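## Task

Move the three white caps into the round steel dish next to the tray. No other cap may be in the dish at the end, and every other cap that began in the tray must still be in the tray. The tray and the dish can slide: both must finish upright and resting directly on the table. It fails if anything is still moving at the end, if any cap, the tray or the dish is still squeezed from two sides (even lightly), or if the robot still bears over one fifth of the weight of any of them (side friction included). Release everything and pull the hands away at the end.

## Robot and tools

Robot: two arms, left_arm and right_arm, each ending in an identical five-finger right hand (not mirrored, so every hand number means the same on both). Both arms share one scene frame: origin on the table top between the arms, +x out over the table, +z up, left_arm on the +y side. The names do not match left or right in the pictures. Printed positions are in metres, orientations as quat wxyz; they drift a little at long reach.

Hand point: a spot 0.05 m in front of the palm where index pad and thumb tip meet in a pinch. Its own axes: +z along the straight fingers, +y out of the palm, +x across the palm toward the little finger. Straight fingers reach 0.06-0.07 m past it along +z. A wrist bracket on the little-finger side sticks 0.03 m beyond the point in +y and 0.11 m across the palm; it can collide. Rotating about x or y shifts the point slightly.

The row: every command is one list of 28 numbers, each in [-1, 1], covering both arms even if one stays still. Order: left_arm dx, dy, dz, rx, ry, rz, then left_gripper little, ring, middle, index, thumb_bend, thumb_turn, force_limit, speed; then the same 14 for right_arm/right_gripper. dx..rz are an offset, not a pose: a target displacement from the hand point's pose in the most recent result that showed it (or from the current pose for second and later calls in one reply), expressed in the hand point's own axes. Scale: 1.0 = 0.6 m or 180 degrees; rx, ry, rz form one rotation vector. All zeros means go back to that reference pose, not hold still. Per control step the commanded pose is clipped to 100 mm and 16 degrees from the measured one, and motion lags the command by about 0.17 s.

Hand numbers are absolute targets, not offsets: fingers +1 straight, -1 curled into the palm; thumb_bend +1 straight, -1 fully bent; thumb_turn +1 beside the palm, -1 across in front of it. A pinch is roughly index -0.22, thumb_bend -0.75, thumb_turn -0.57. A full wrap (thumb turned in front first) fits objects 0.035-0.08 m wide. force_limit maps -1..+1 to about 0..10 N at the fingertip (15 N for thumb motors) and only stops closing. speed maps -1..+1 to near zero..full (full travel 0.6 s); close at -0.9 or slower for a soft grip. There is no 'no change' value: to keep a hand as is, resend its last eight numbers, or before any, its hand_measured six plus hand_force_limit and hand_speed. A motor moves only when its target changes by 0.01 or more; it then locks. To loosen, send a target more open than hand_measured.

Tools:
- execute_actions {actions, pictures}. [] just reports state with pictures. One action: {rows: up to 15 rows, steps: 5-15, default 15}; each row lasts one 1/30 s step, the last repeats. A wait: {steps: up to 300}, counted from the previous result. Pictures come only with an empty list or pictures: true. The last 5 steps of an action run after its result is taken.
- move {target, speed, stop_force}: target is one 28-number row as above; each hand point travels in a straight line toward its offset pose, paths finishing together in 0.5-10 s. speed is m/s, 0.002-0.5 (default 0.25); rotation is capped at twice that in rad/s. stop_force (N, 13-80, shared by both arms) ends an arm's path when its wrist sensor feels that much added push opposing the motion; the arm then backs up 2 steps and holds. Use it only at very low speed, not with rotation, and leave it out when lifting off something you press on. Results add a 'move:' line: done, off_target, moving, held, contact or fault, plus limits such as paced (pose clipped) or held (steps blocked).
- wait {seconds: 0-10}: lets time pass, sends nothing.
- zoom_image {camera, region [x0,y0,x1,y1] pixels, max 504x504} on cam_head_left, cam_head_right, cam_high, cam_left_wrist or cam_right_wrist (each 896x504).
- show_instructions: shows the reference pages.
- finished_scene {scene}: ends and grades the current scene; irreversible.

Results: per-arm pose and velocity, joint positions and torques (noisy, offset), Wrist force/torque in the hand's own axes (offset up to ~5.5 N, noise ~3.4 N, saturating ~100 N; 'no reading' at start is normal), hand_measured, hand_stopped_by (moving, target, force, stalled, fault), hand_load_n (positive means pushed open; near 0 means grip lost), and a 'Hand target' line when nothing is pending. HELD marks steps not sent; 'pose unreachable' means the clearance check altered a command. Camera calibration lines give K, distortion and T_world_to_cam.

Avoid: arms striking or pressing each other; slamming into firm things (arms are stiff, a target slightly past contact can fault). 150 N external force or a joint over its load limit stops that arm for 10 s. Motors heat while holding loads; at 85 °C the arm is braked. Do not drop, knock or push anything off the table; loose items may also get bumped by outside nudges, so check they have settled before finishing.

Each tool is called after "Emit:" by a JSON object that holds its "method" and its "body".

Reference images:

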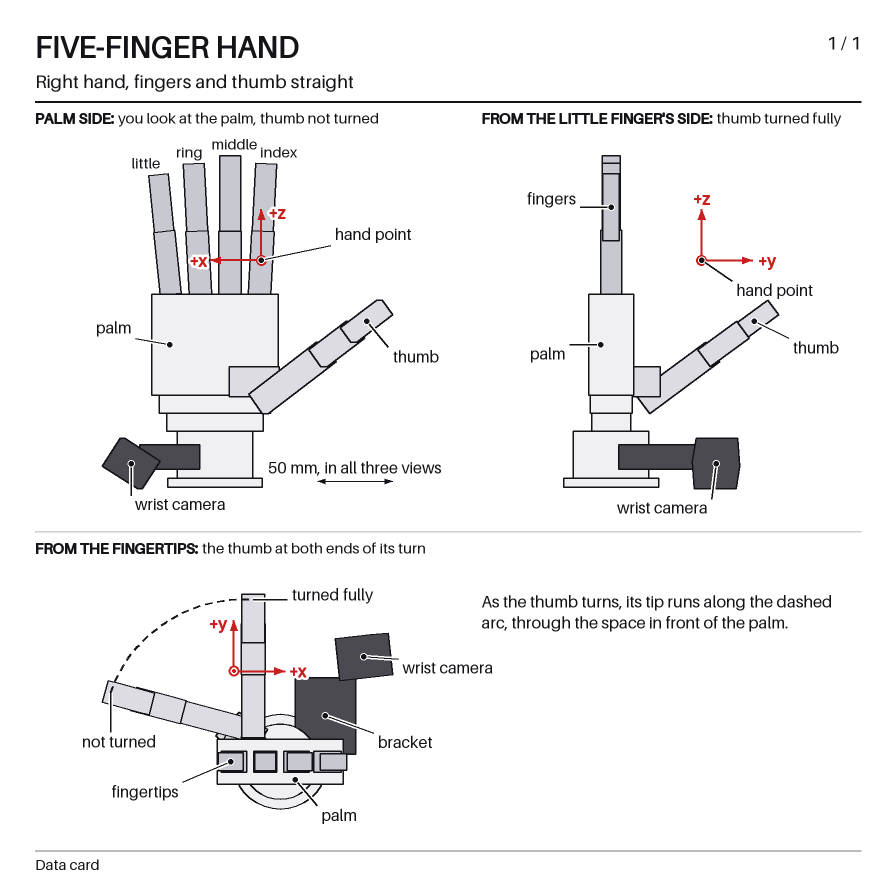

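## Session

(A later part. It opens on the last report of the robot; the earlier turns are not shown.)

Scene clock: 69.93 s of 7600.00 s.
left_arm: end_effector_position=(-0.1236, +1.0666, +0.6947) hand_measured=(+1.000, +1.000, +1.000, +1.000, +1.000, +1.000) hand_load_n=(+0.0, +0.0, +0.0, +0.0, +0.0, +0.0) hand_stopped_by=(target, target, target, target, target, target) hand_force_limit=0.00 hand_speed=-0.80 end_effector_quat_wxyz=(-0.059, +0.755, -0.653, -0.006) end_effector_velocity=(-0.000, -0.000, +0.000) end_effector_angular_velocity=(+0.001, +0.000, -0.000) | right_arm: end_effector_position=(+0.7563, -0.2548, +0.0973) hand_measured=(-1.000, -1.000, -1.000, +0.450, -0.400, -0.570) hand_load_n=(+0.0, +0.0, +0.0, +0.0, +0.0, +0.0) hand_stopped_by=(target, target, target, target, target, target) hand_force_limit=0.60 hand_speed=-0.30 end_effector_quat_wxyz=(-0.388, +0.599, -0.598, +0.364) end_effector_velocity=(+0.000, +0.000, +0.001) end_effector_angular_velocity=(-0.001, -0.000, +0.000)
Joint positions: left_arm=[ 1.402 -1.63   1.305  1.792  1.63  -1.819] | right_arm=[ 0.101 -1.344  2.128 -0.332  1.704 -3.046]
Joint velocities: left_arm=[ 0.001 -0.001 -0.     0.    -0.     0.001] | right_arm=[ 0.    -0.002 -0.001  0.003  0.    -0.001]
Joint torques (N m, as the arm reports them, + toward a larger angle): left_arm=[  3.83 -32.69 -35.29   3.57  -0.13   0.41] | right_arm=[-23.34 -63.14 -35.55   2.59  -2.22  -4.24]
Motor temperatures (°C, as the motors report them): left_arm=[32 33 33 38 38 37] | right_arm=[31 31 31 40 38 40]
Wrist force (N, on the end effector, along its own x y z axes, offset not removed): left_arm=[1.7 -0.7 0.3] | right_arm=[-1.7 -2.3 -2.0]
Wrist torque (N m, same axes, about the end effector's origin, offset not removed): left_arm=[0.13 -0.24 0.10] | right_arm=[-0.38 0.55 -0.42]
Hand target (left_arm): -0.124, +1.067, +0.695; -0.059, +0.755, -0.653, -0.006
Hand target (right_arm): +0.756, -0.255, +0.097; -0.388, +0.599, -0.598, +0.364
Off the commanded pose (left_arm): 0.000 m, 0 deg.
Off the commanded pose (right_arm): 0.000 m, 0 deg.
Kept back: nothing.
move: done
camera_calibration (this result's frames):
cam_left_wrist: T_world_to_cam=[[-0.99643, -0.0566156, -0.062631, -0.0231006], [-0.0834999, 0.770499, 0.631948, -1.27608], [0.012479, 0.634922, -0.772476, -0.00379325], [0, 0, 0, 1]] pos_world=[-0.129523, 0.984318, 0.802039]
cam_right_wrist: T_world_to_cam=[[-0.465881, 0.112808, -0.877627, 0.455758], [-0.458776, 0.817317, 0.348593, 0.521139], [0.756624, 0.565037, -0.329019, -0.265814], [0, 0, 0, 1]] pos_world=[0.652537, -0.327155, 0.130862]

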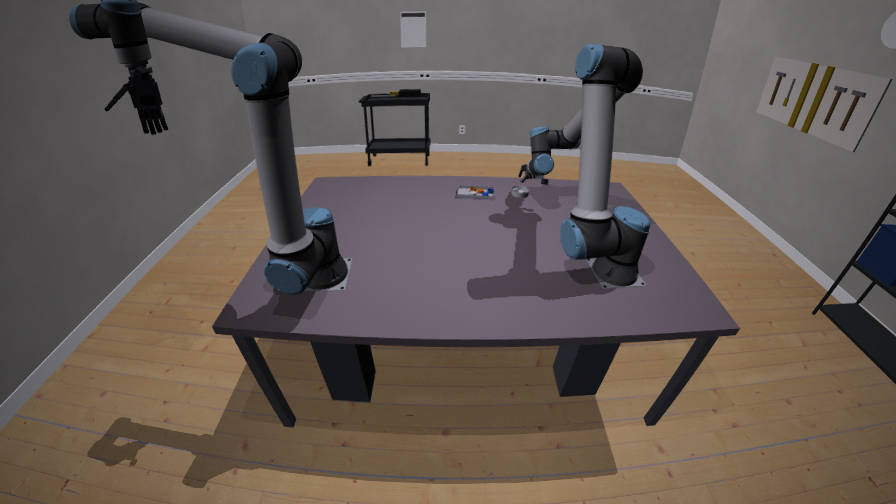

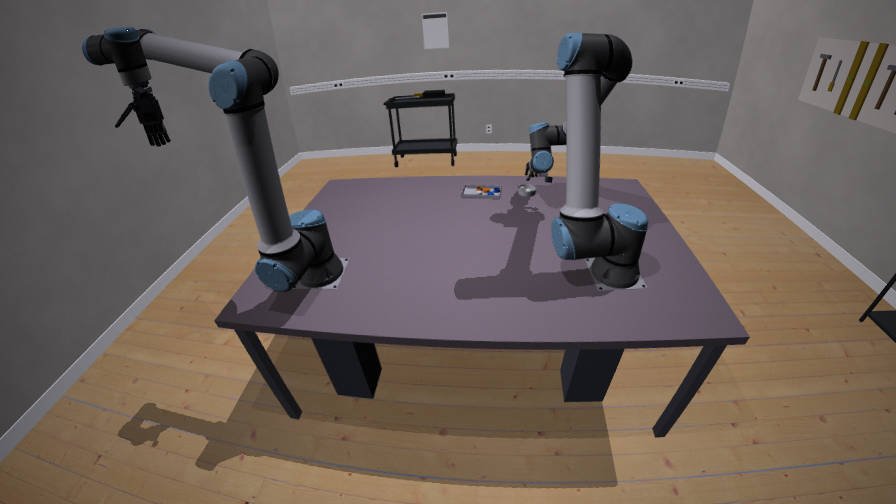

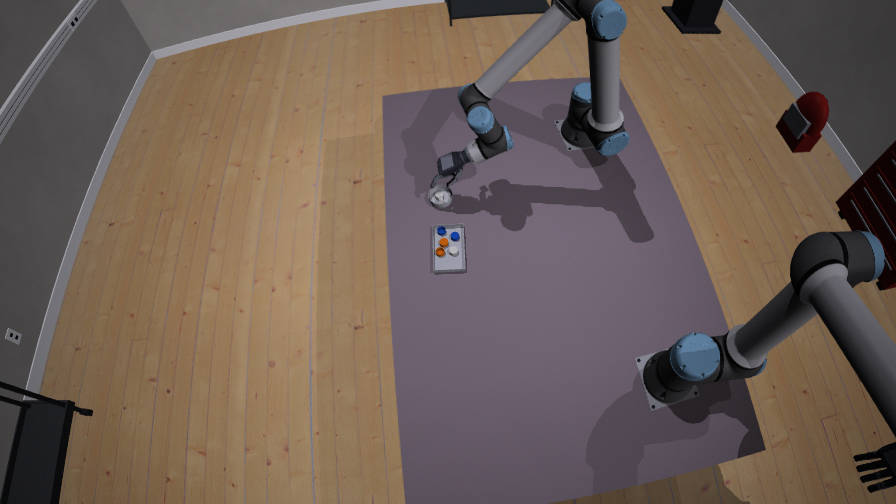

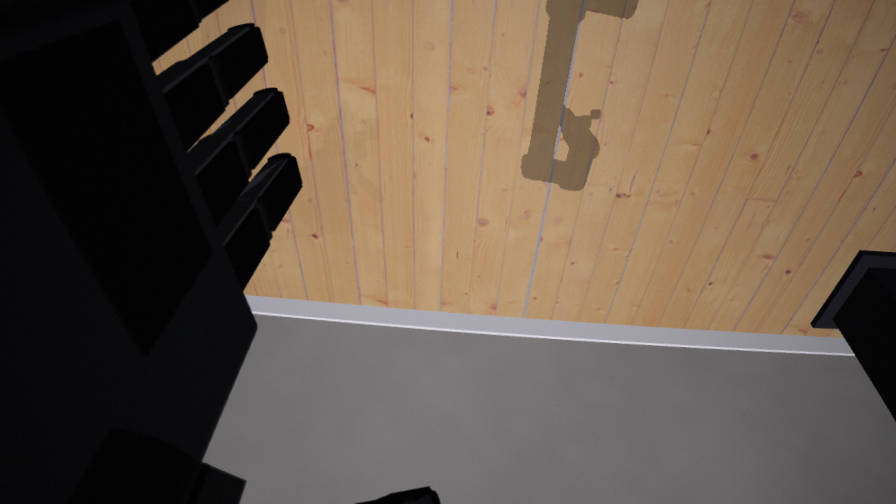

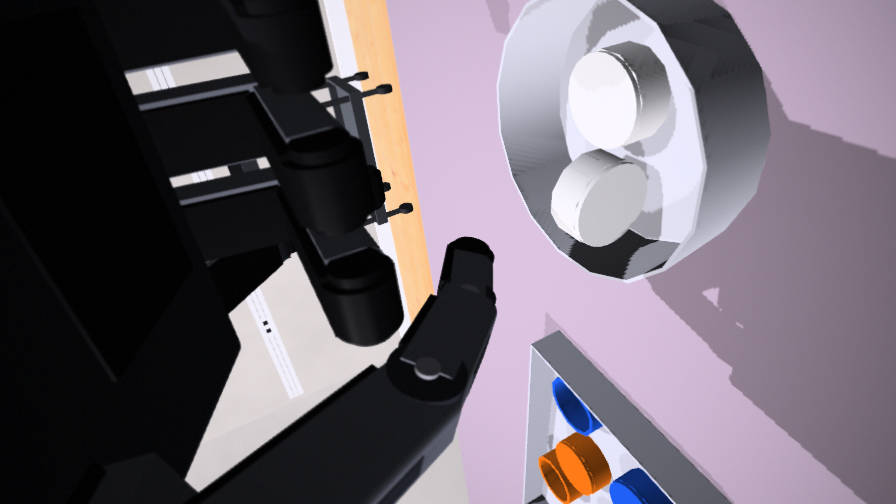

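Emit:
{"method": "move", "body": {"target": [0,0,0,0,0,0,1,1,1,1,1,1,0,-0.8,-0.428,0.031,-0.017,0,0,0,-1,-1,-1,0.4,-0.4,-0.57,0.6,-0.3], "speed": 0.3}}

Emit:
{"method": "move", "body": {"target": [0,0,0,0,0,0,1,1,1,1,1,1,0,-0.8,0,0.07,0.034,0,0,0,-1,-1,-1,0.4,-0.4,-0.57,0.6,-0.3], "speed": 0.1}}

Emit:
{"method": "zoom_image", "body": {"camera": "cam_high", "region": [410,210,500,290]}}

Scene clock: 71.70 s of 7600.00 s.
left_arm: end_effector_position=(-0.1236, +1.0666, +0.6947) hand_measured=(+1.000, +1.000, +1.000, +1.000, +1.000, +1.000) hand_load_n=(+0.0, +0.0, +0.0, +0.0, +0.0, +0.0) hand_stopped_by=(target, target, target, target, target, target) hand_force_limit=0.00 hand_speed=-0.80 end_effector_quat_wxyz=(-0.059, +0.755, -0.653, -0.006) end_effector_velocity=(-0.000, -0.000, -0.000) end_effector_angular_velocity=(+0.000, +0.000, +0.000) | right_arm: end_effector_position=(+0.7340, +0.0017, +0.0919) hand_measured=(-1.000, -1.000, -1.000, +0.400, -0.400, -0.570) hand_load_n=(+0.0, +0.0, +0.0, +0.0, +0.0, +0.0) hand_stopped_by=(target, target, target, target, target, target) hand_force_limit=0.60 hand_speed=-0.30 end_effector_quat_wxyz=(-0.388, +0.599, -0.598, +0.364) end_effector_velocity=(+0.001, +0.000, -0.000) end_effector_angular_velocity=(-0.000, +0.001, -0.003)
Joint positions: left_arm=[ 1.402 -1.63   1.305  1.792  1.63  -1.819] | right_arm=[ 0.535 -1.117  1.813 -0.174  2.089 -2.832]
Joint velocities: left_arm=[ 0.    -0.     0.001 -0.    -0.     0.   ] | right_arm=[ 0.     0.002 -0.003  0.002  0.003  0.002]
Joint torques (N m, as the arm reports them, + toward a larger angle): left_arm=[  1.44 -34.24 -34.33   3.54  -0.25   0.55] | right_arm=[ 19.79 -45.45 -40.84   3.43   3.13   3.4 ]
Motor temperatures (°C, as the motors report them): left_arm=[32 33 33 38 38 37] | right_arm=[31 31 31 40 38 40]
Wrist force (N, on the end effector, along its own x y z axes, offset not removed): left_arm=[0.7 -5.8 3.1] | right_arm=[0.7 -0.9 -1.8]
Wrist torque (N m, same axes, about the end effector's origin, offset not removed): left_arm=[-0.94 -0.39 0.23] | right_arm=[-0.14 0.15 -0.21]
Hand target (left_arm): -0.124, +1.067, +0.695; -0.059, +0.755, -0.653, -0.006
Hand target (right_arm): +0.734, +0.002, +0.092; -0.388, +0.599, -0.598, +0.364
Off the commanded pose (left_arm): 0.000 m, 0 deg.
Off the commanded pose (right_arm): 0.001 m, 0 deg.
Kept back: nothing.
move: done
camera_calibration (this result's frames):
cam_left_wrist: T_world_to_cam=[[-0.99643, -0.0566155, -0.0626309, -0.0231008], [-0.0834998, 0.770499, 0.631948, -1.27608], [0.012479, 0.634922, -0.772476, -0.00379358], [0, 0, 0, 1]] pos_world=[-0.129523, 0.984318, 0.802039]
cam_right_wrist: T_world_to_cam=[[-0.465751, 0.112884, -0.877686, 0.411601], [-0.45887, 0.817255, 0.348614, 0.303218], [0.756647, 0.565111, -0.328838, -0.395679], [0, 0, 0, 1]] pos_world=[0.630231, -0.0706674, 0.125436]

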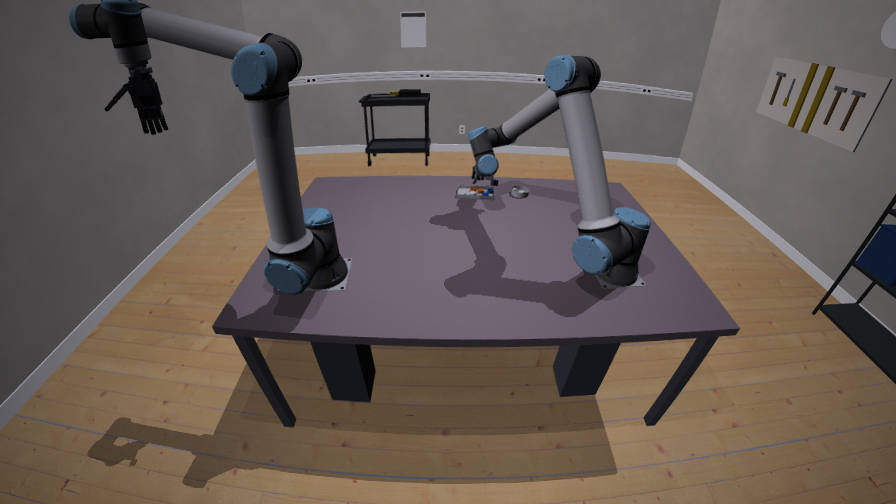

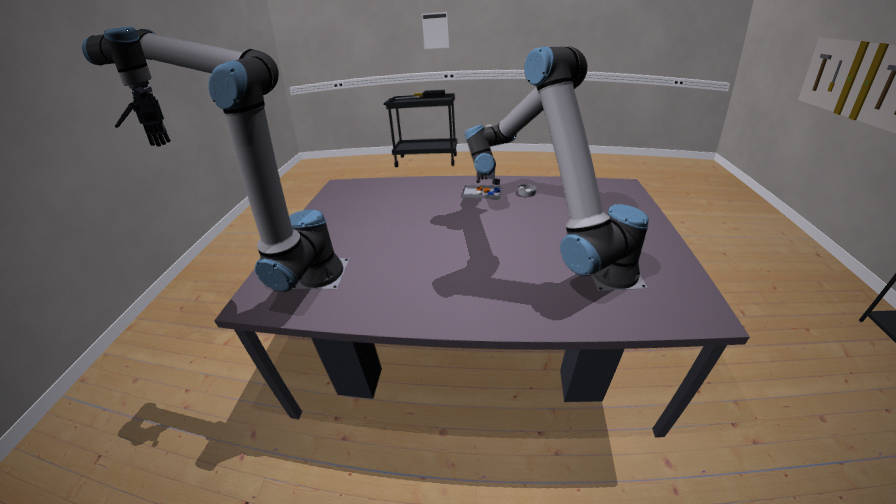

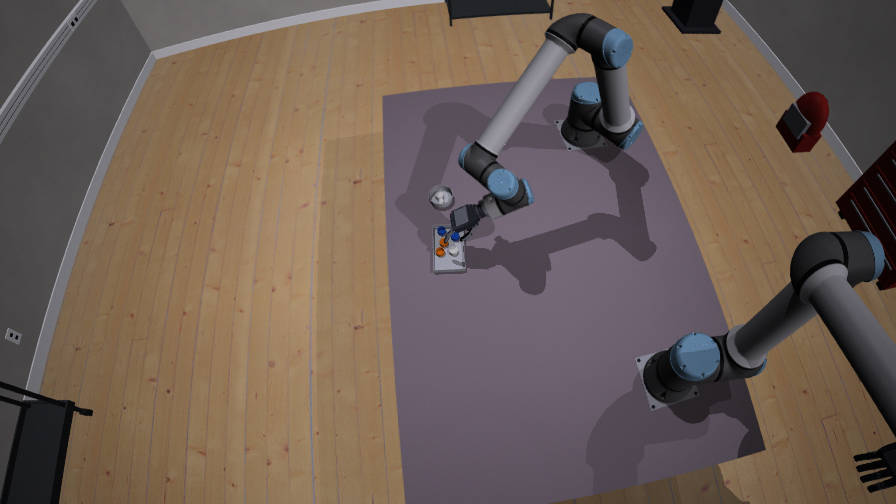

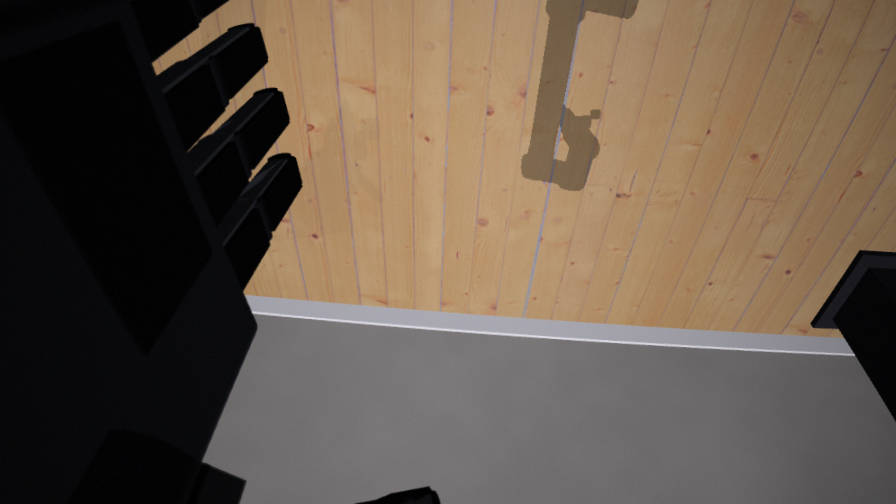

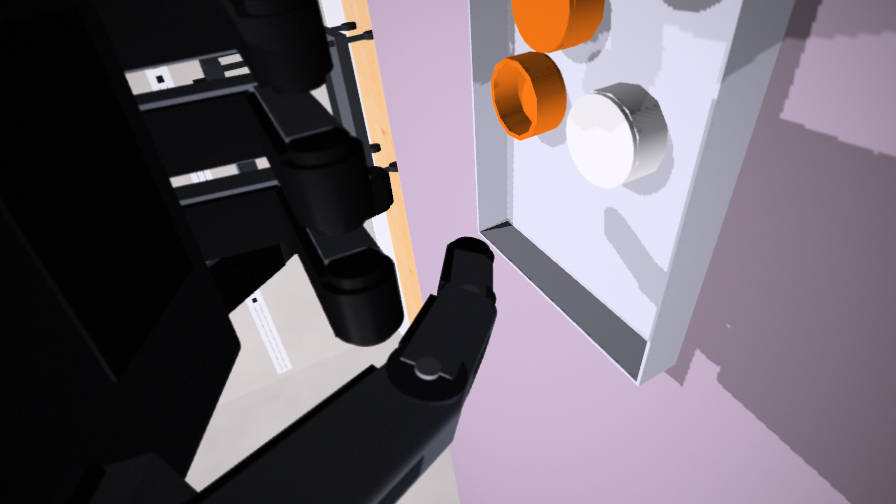

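Scene clock: 72.60 s of 7600.00 s.
left_arm: end_effector_position=(-0.1236, +1.0666, +0.6947) hand_measured=(+1.000, +1.000, +1.000, +1.000, +1.000, +1.000) hand_load_n=(+0.0, +0.0, +0.0, +0.0, +0.0, +0.0) hand_stopped_by=(target, target, target, target, target, target) hand_force_limit=0.00 hand_speed=-0.80 end_effector_quat_wxyz=(-0.059, +0.755, -0.653, -0.006) end_effector_velocity=(+0.001, +0.000, -0.001) end_effector_angular_velocity=(-0.001, +0.000, -0.002) | right_arm: end_effector_position=(+0.7341, +0.0029, +0.0454) hand_measured=(-1.000, -1.000, -1.000, +0.400, -0.400, -0.570) hand_load_n=(+0.0, +0.0, +0.0, +0.0, +0.0, +0.0) hand_stopped_by=(target, target, target, target, target, target) hand_force_limit=0.60 hand_speed=-0.30 end_effector_quat_wxyz=(-0.388, +0.599, -0.598, +0.364) end_effector_velocity=(+0.000, -0.000, -0.001) end_effector_angular_velocity=(+0.000, +0.000, +0.000)
Joint positions: left_arm=[ 1.402 -1.63   1.305  1.792  1.63  -1.819] | right_arm=[ 0.537 -1.063  1.832 -0.247  2.09  -2.831]
Joint velocities: left_arm=[-0.001  0.001  0.001  0.    -0.     0.   ] | right_arm=[-0.001  0.001  0.001 -0.002 -0.001 -0.   ]
Joint torques (N m, as the arm reports them, + toward a larger angle): left_arm=[  2.59 -33.75 -34.64   3.48   0.01   0.9 ] | right_arm=[ 20.46 -52.91 -21.19  -1.73   3.5    3.66]
Motor temperatures (°C, as the motors report them): left_arm=[32 33 33 38 38 37] | right_arm=[31 31 31 40 38 40]
Wrist force (N, on the end effector, along its own x y z axes, offset not removed): left_arm=[0.4 6.3 -6.2] | right_arm=[-2.0 -2.8 -0.1]
Wrist torque (N m, same axes, about the end effector's origin, offset not removed): left_arm=[1.57 0.09 0.32] | right_arm=[-0.54 0.53 -0.42]
Hand target (left_arm): -0.124, +1.067, +0.695; -0.059, +0.755, -0.653, -0.006
Hand target (right_arm): +0.734, +0.003, +0.045; -0.388, +0.599, -0.598, +0.364
Off the commanded pose (left_arm): 0.000 m, 0 deg.
Off the commanded pose (right_arm): 0.000 m, 0 deg.
Kept back: nothing.
move: done
camera_calibration (this result's frames):
cam_left_wrist: T_world_to_cam=[[-0.99643, -0.0566156, -0.0626308, -0.0231008], [-0.0834998, 0.770499, 0.631948, -1.27608], [0.0124788, 0.634922, -0.772476, -0.00379337], [0, 0, 0, 1]] pos_world=[-0.129523, 0.984318, 0.802039]
cam_right_wrist: T_world_to_cam=[[-0.465748, 0.112914, -0.877684, 0.370668], [-0.45886, 0.817252, 0.348636, 0.318454], [0.756655, 0.56511, -0.328822, -0.411771], [0, 0, 0, 1]] pos_world=[0.630332, -0.0694146, 0.078906]

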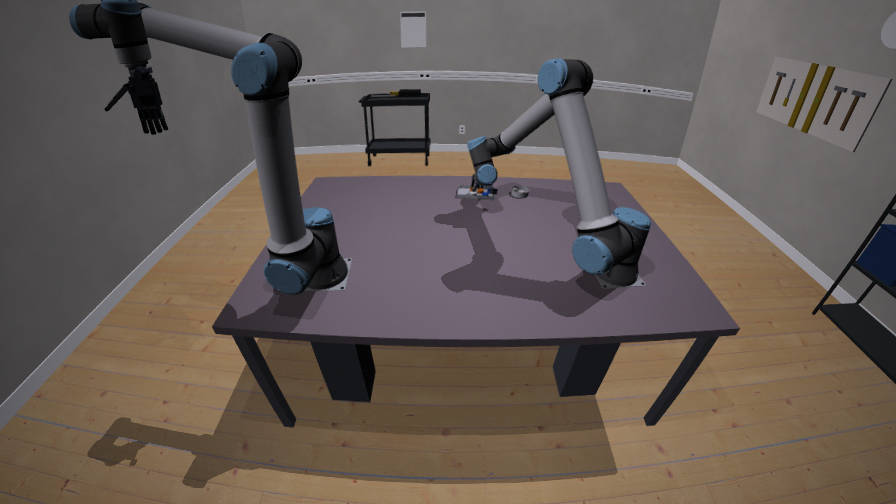

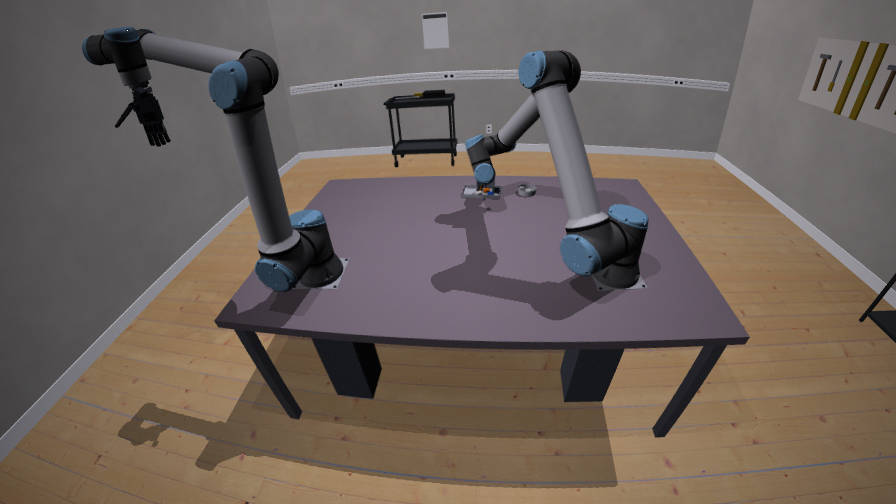

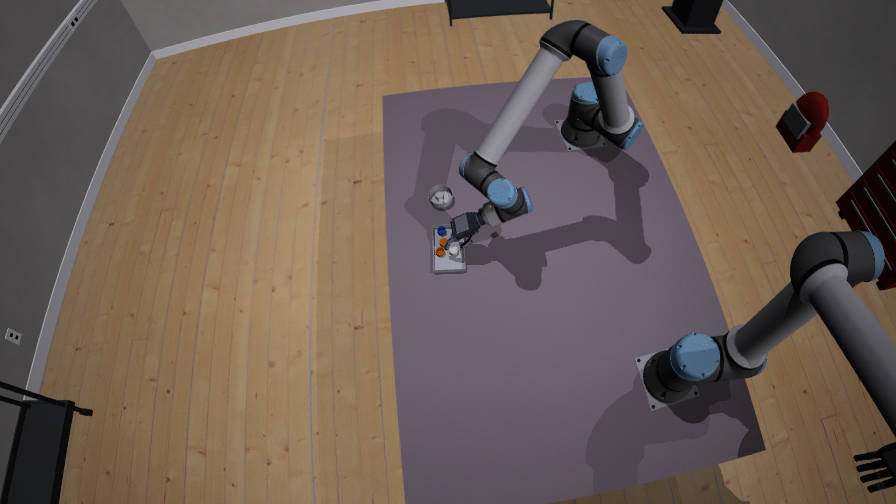

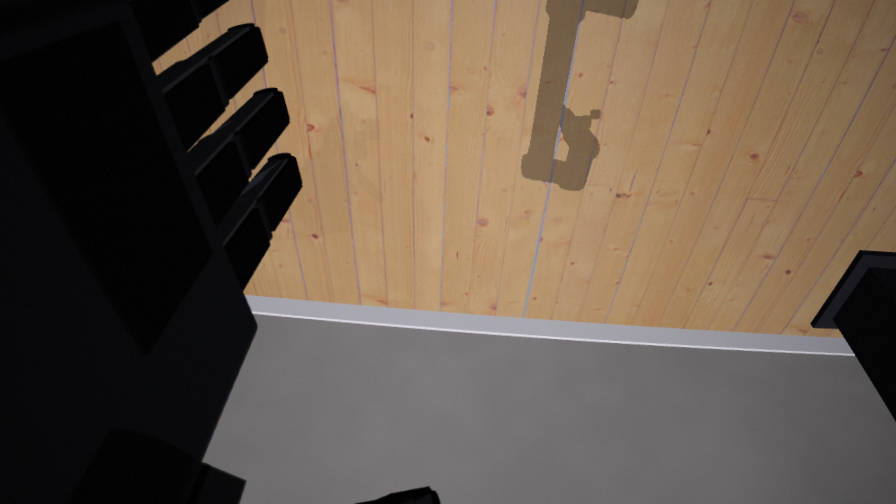

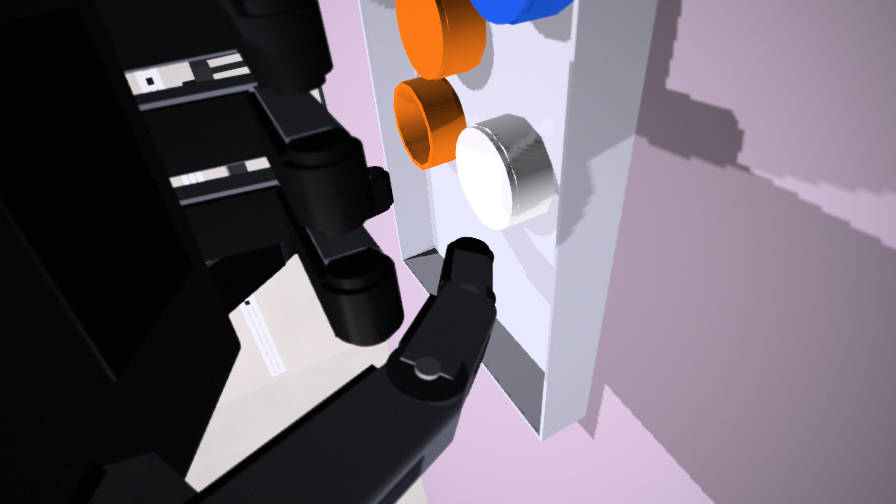

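Region (410, 210, 500, 290) of cam_high's 896x504 image, scaled by 5.600, with more detail than that image has.

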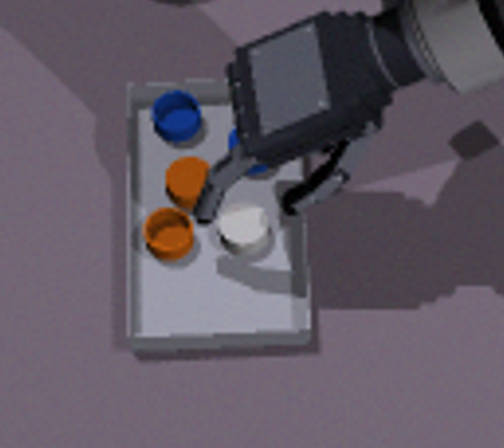

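Emit:
{"method": "move", "body": {"target": [0,0,0,0,0,0,1,1,1,1,1,1,0,-0.8,0.0045,0.0323,0.021,0,0,0,-1,-1,-1,0.36,-0.4,-0.57,0.6,-0.3], "speed": 0.035, "stop_force": 13}}

Emit:
{"method": "move", "body": {"target": [0,0,0,0,0,0,1,1,1,1,1,1,0,-0.8,0,0,0,0,0,0,-1,-1,-1,-0.3,-0.4,-0.57,0.5,-0.7]}}

Scene clock: 73.93 s of 7600.00 s.
left_arm: end_effector_position=(-0.1236, +1.0666, +0.6947) hand_measured=(+1.000, +1.000, +1.000, +1.000, +1.000, +1.000) hand_load_n=(+0.0, +0.0, +0.0, +0.0, +0.0, +0.0) hand_stopped_by=(target, target, target, target, target, target) hand_force_limit=0.00 hand_speed=-0.80 end_effector_quat_wxyz=(-0.059, +0.755, -0.653, -0.006) end_effector_velocity=(+0.000, -0.000, +0.000) end_effector_angular_velocity=(+0.001, -0.000, -0.001) | right_arm: end_effector_position=(+0.7371, +0.0010, +0.0226) hand_measured=(-1.000, -1.000, -1.000, +0.360, -0.404, -0.570) hand_load_n=(+0.0, +0.0, +0.0, +0.0, -6.0, +0.5) hand_stopped_by=(target, target, target, target, target, target) hand_force_limit=0.60 hand_speed=-0.30 end_effector_quat_wxyz=(-0.388, +0.599, -0.598, +0.364) end_effector_velocity=(+0.000, -0.000, -0.002) end_effector_angular_velocity=(+0.000, +0.001, +0.001)
Joint positions: left_arm=[ 1.402 -1.63   1.305  1.792  1.63  -1.819] | right_arm=[ 0.532 -1.035  1.84  -0.285  2.086 -2.834]
Joint velocities: left_arm=[-0.001 -0.001  0.    -0.    -0.     0.   ] | right_arm=[-0.001  0.002  0.001 -0.002 -0.002 -0.001]
Joint torques (N m, as the arm reports them, + toward a larger angle): left_arm=[  0.82 -31.11 -33.76   3.5   -0.18   0.53] | right_arm=[-18.27 -46.32 -13.69   1.13  -2.62  -4.77]
Motor temperatures (°C, as the motors report them): left_arm=[32 33 33 38 38 37] | right_arm=[31 31 31 40 38 40]
Wrist force (N, on the end effector, along its own x y z axes, offset not removed): left_arm=[4.6 1.7 -5.0] | right_arm=[-0.5 -10.6 -3.4]
Wrist torque (N m, same axes, about the end effector's origin, offset not removed): left_arm=[0.75 -0.57 0.52] | right_arm=[-0.33 0.36 -0.34]
Hand target (left_arm): -0.124, +1.067, +0.695; -0.059, +0.755, -0.653, -0.006
Hand target (right_arm): +0.737, +0.001, +0.022; -0.388, +0.599, -0.598, +0.364
Off the commanded pose (left_arm): 0.000 m, 0 deg.
Off the commanded pose (right_arm): 0.000 m, 0 deg.
Kept back: nothing.
move: done
camera_calibration (this result's frames):
cam_left_wrist: T_world_to_cam=[[-0.99643, -0.0566156, -0.0626309, -0.0231007], [-0.0834999, 0.770499, 0.631948, -1.27608], [0.0124789, 0.634922, -0.772476, -0.00379344], [0, 0, 0, 1]] pos_world=[-0.129523, 0.984318, 0.802039]
cam_right_wrist: T_world_to_cam=[[-0.465634, 0.113002, -0.877733, 0.352192], [-0.458876, 0.817239, 0.348646, 0.329425], [0.756715, 0.565112, -0.32868, -0.420475], [0, 0, 0, 1]] pos_world=[0.633338, -0.071402, 0.0560765]

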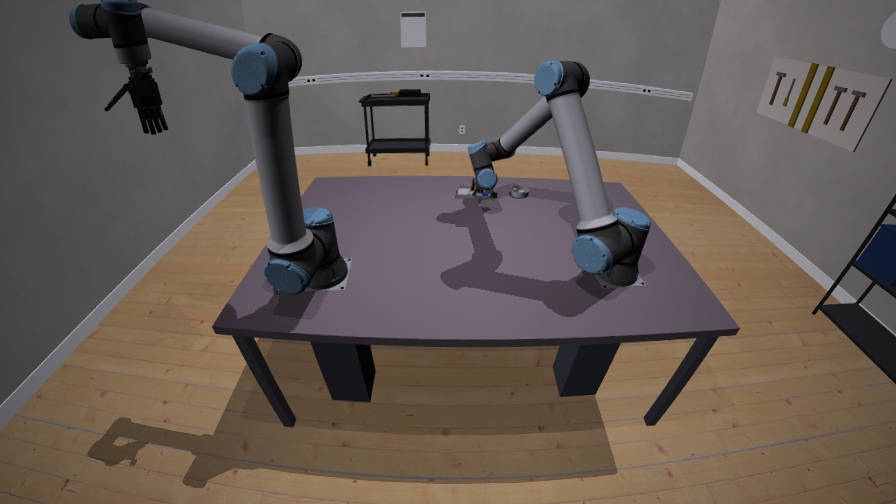

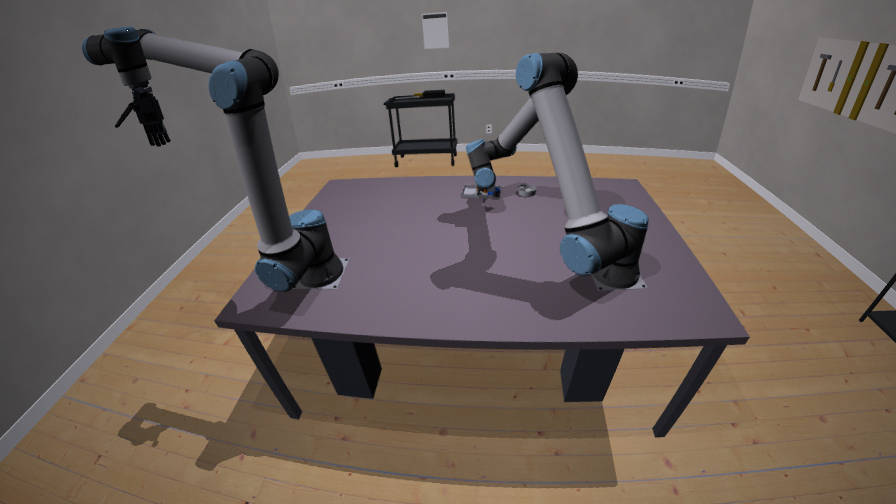

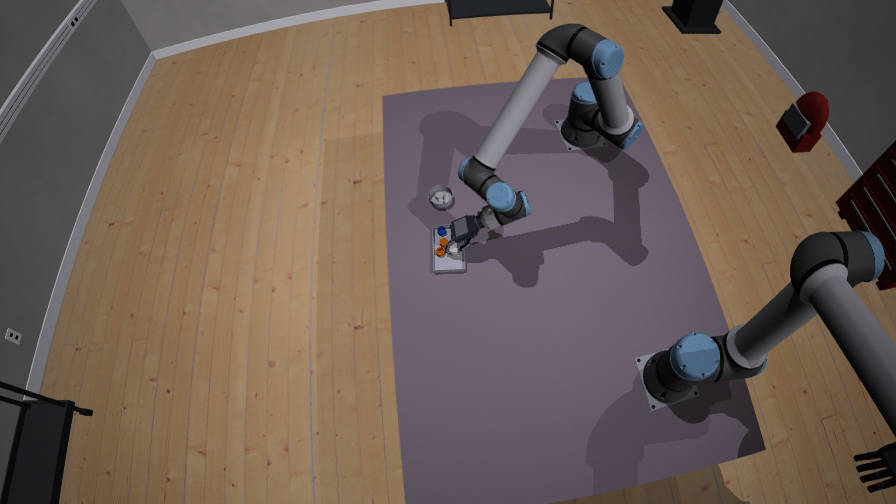

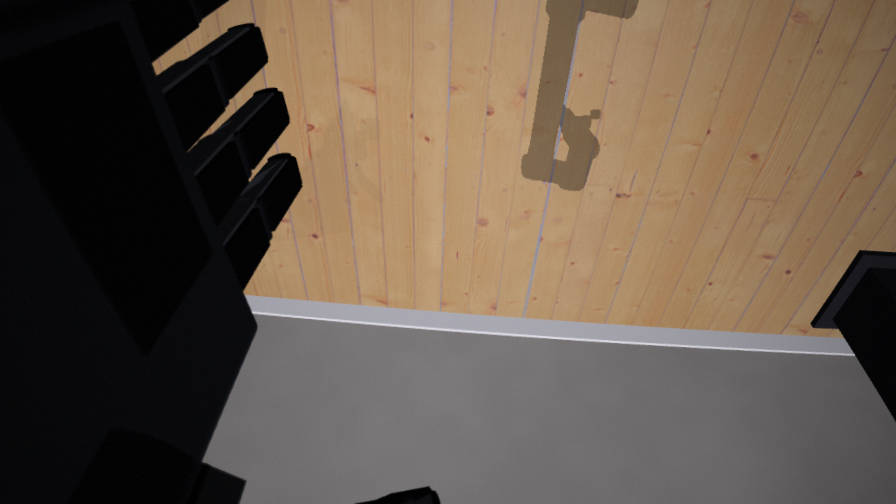

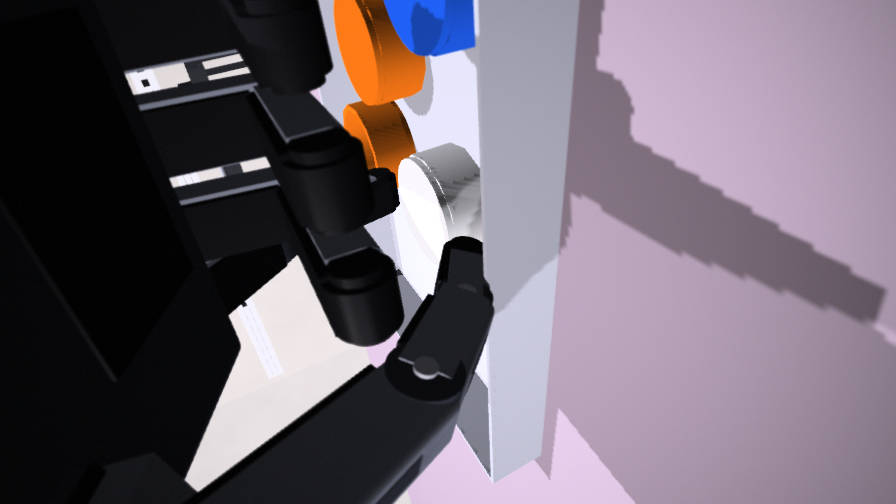

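Scene clock: 74.63 s of 7600.00 s.
left_arm: end_effector_position=(-0.1236, +1.0666, +0.6947) hand_measured=(+1.000, +1.000, +1.000, +1.000, +1.000, +1.000) hand_load_n=(+0.0, +0.0, +0.0, +0.0, +0.0, +0.0) hand_stopped_by=(target, target, target, target, target, target) hand_force_limit=0.00 hand_speed=-0.80 end_effector_quat_wxyz=(-0.059, +0.755, -0.653, -0.006) end_effector_velocity=(-0.000, -0.000, +0.000) end_effector_angular_velocity=(+0.000, -0.000, +0.000) | right_arm: end_effector_position=(+0.7371, +0.0009, +0.0226) hand_measured=(-1.000, -1.000, -1.000, +0.148, -0.402, -0.570) hand_load_n=(+0.0, +0.0, +0.0, +9.0, -3.0, +0.5) hand_stopped_by=(target, target, target, force, target, target) hand_force_limit=0.50 hand_speed=-0.70 end_effector_quat_wxyz=(-0.388, +0.599, -0.598, +0.364) end_effector_velocity=(+0.000, -0.000, +0.000) end_effector_angular_velocity=(-0.000, +0.000, +0.000)
Joint positions: left_arm=[ 1.402 -1.63   1.305  1.792  1.63  -1.819] | right_arm=[ 0.532 -1.035  1.841 -0.285  2.086 -2.834]
Joint velocities: left_arm=[ 0. -0. -0.  0. -0.  0.] | right_arm=[-0.001 -0.     0.     0.    -0.001 -0.   ]
Joint torques (N m, as the arm reports them, + toward a larger angle): left_arm=[  0.56 -32.25 -34.57   3.65  -0.13   0.8 ] | right_arm=[-18.84 -63.85 -17.2    3.06  -2.33  -3.89]
Motor temperatures (°C, as the motors report them): left_arm=[32 33 33 38 38 37] | right_arm=[31 31 31 40 38 40]
Wrist force (N, on the end effector, along its own x y z axes, offset not removed): left_arm=[1.7 -1.2 -3.5] | right_arm=[-1.2 -14.2 -0.4]
Wrist torque (N m, same axes, about the end effector's origin, offset not removed): left_arm=[0.37 -0.30 0.11] | right_arm=[-0.34 0.39 -0.34]
Hand target (left_arm): -0.124, +1.067, +0.695; -0.059, +0.755, -0.653, -0.006
Hand target (right_arm): +0.737, +0.001, +0.023; -0.388, +0.599, -0.598, +0.364
Off the commanded pose (left_arm): 0.000 m, 0 deg.
Off the commanded pose (right_arm): 0.000 m, 0 deg.
Kept back: nothing.
move: done
camera_calibration (this result's frames):
cam_left_wrist: T_world_to_cam=[[-0.99643, -0.0566157, -0.0626308, -0.0231006], [-0.0835, 0.770499, 0.631948, -1.27608], [0.0124788, 0.634922, -0.772476, -0.0037934], [0, 0, 0, 1]] pos_world=[-0.129523, 0.984318, 0.802039]
cam_right_wrist: T_world_to_cam=[[-0.465641, 0.112998, -0.87773, 0.352168], [-0.458871, 0.817242, 0.348645, 0.329443], [0.756713, 0.565108, -0.32869, -0.420484], [0, 0, 0, 1]] pos_world=[0.633341, -0.07141, 0.0560406]

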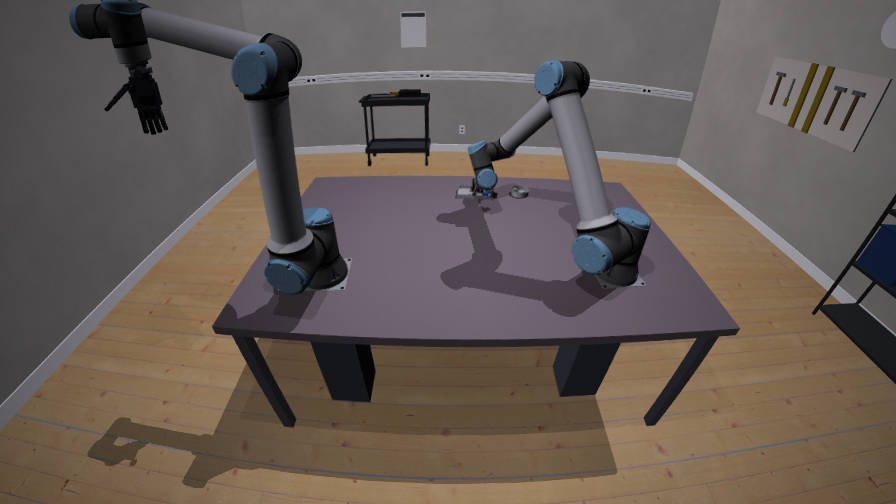

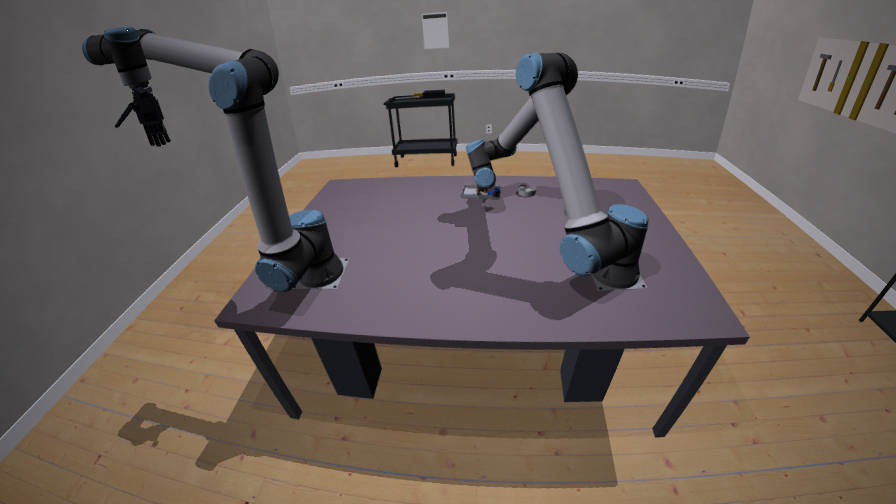

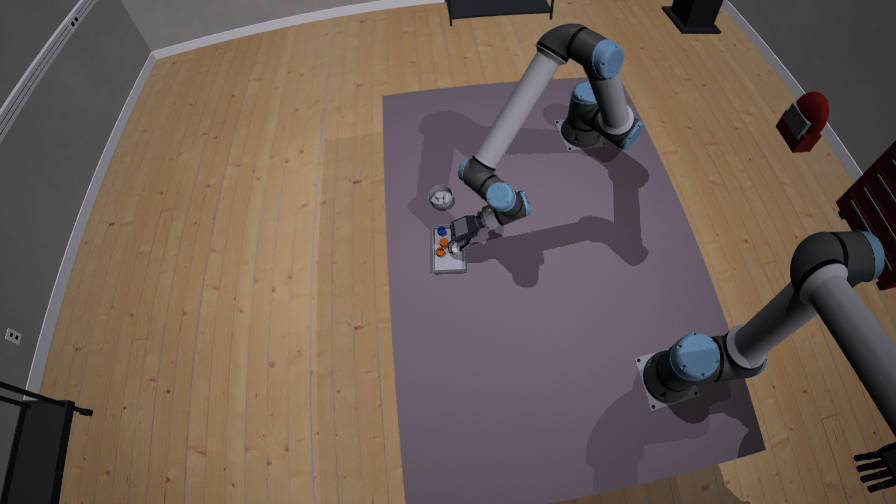

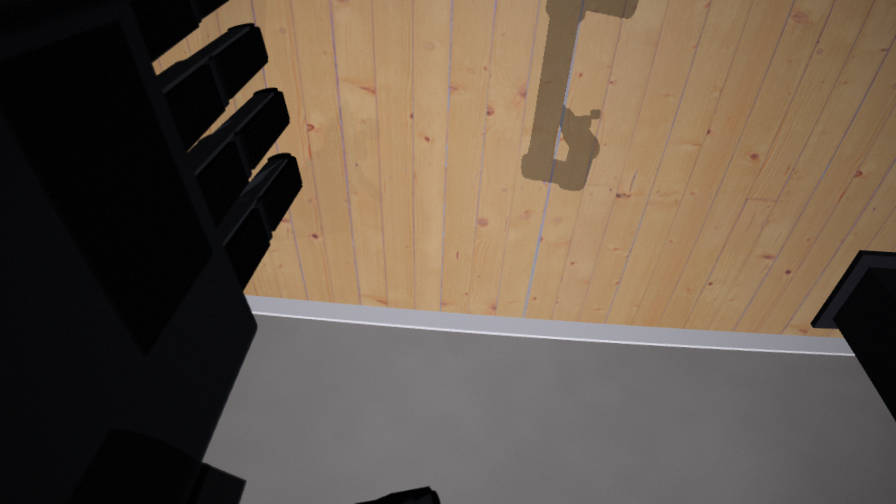

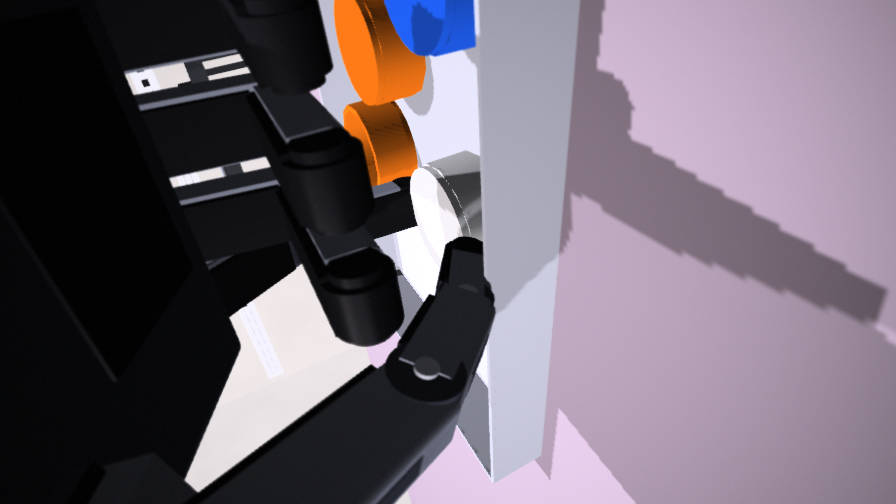

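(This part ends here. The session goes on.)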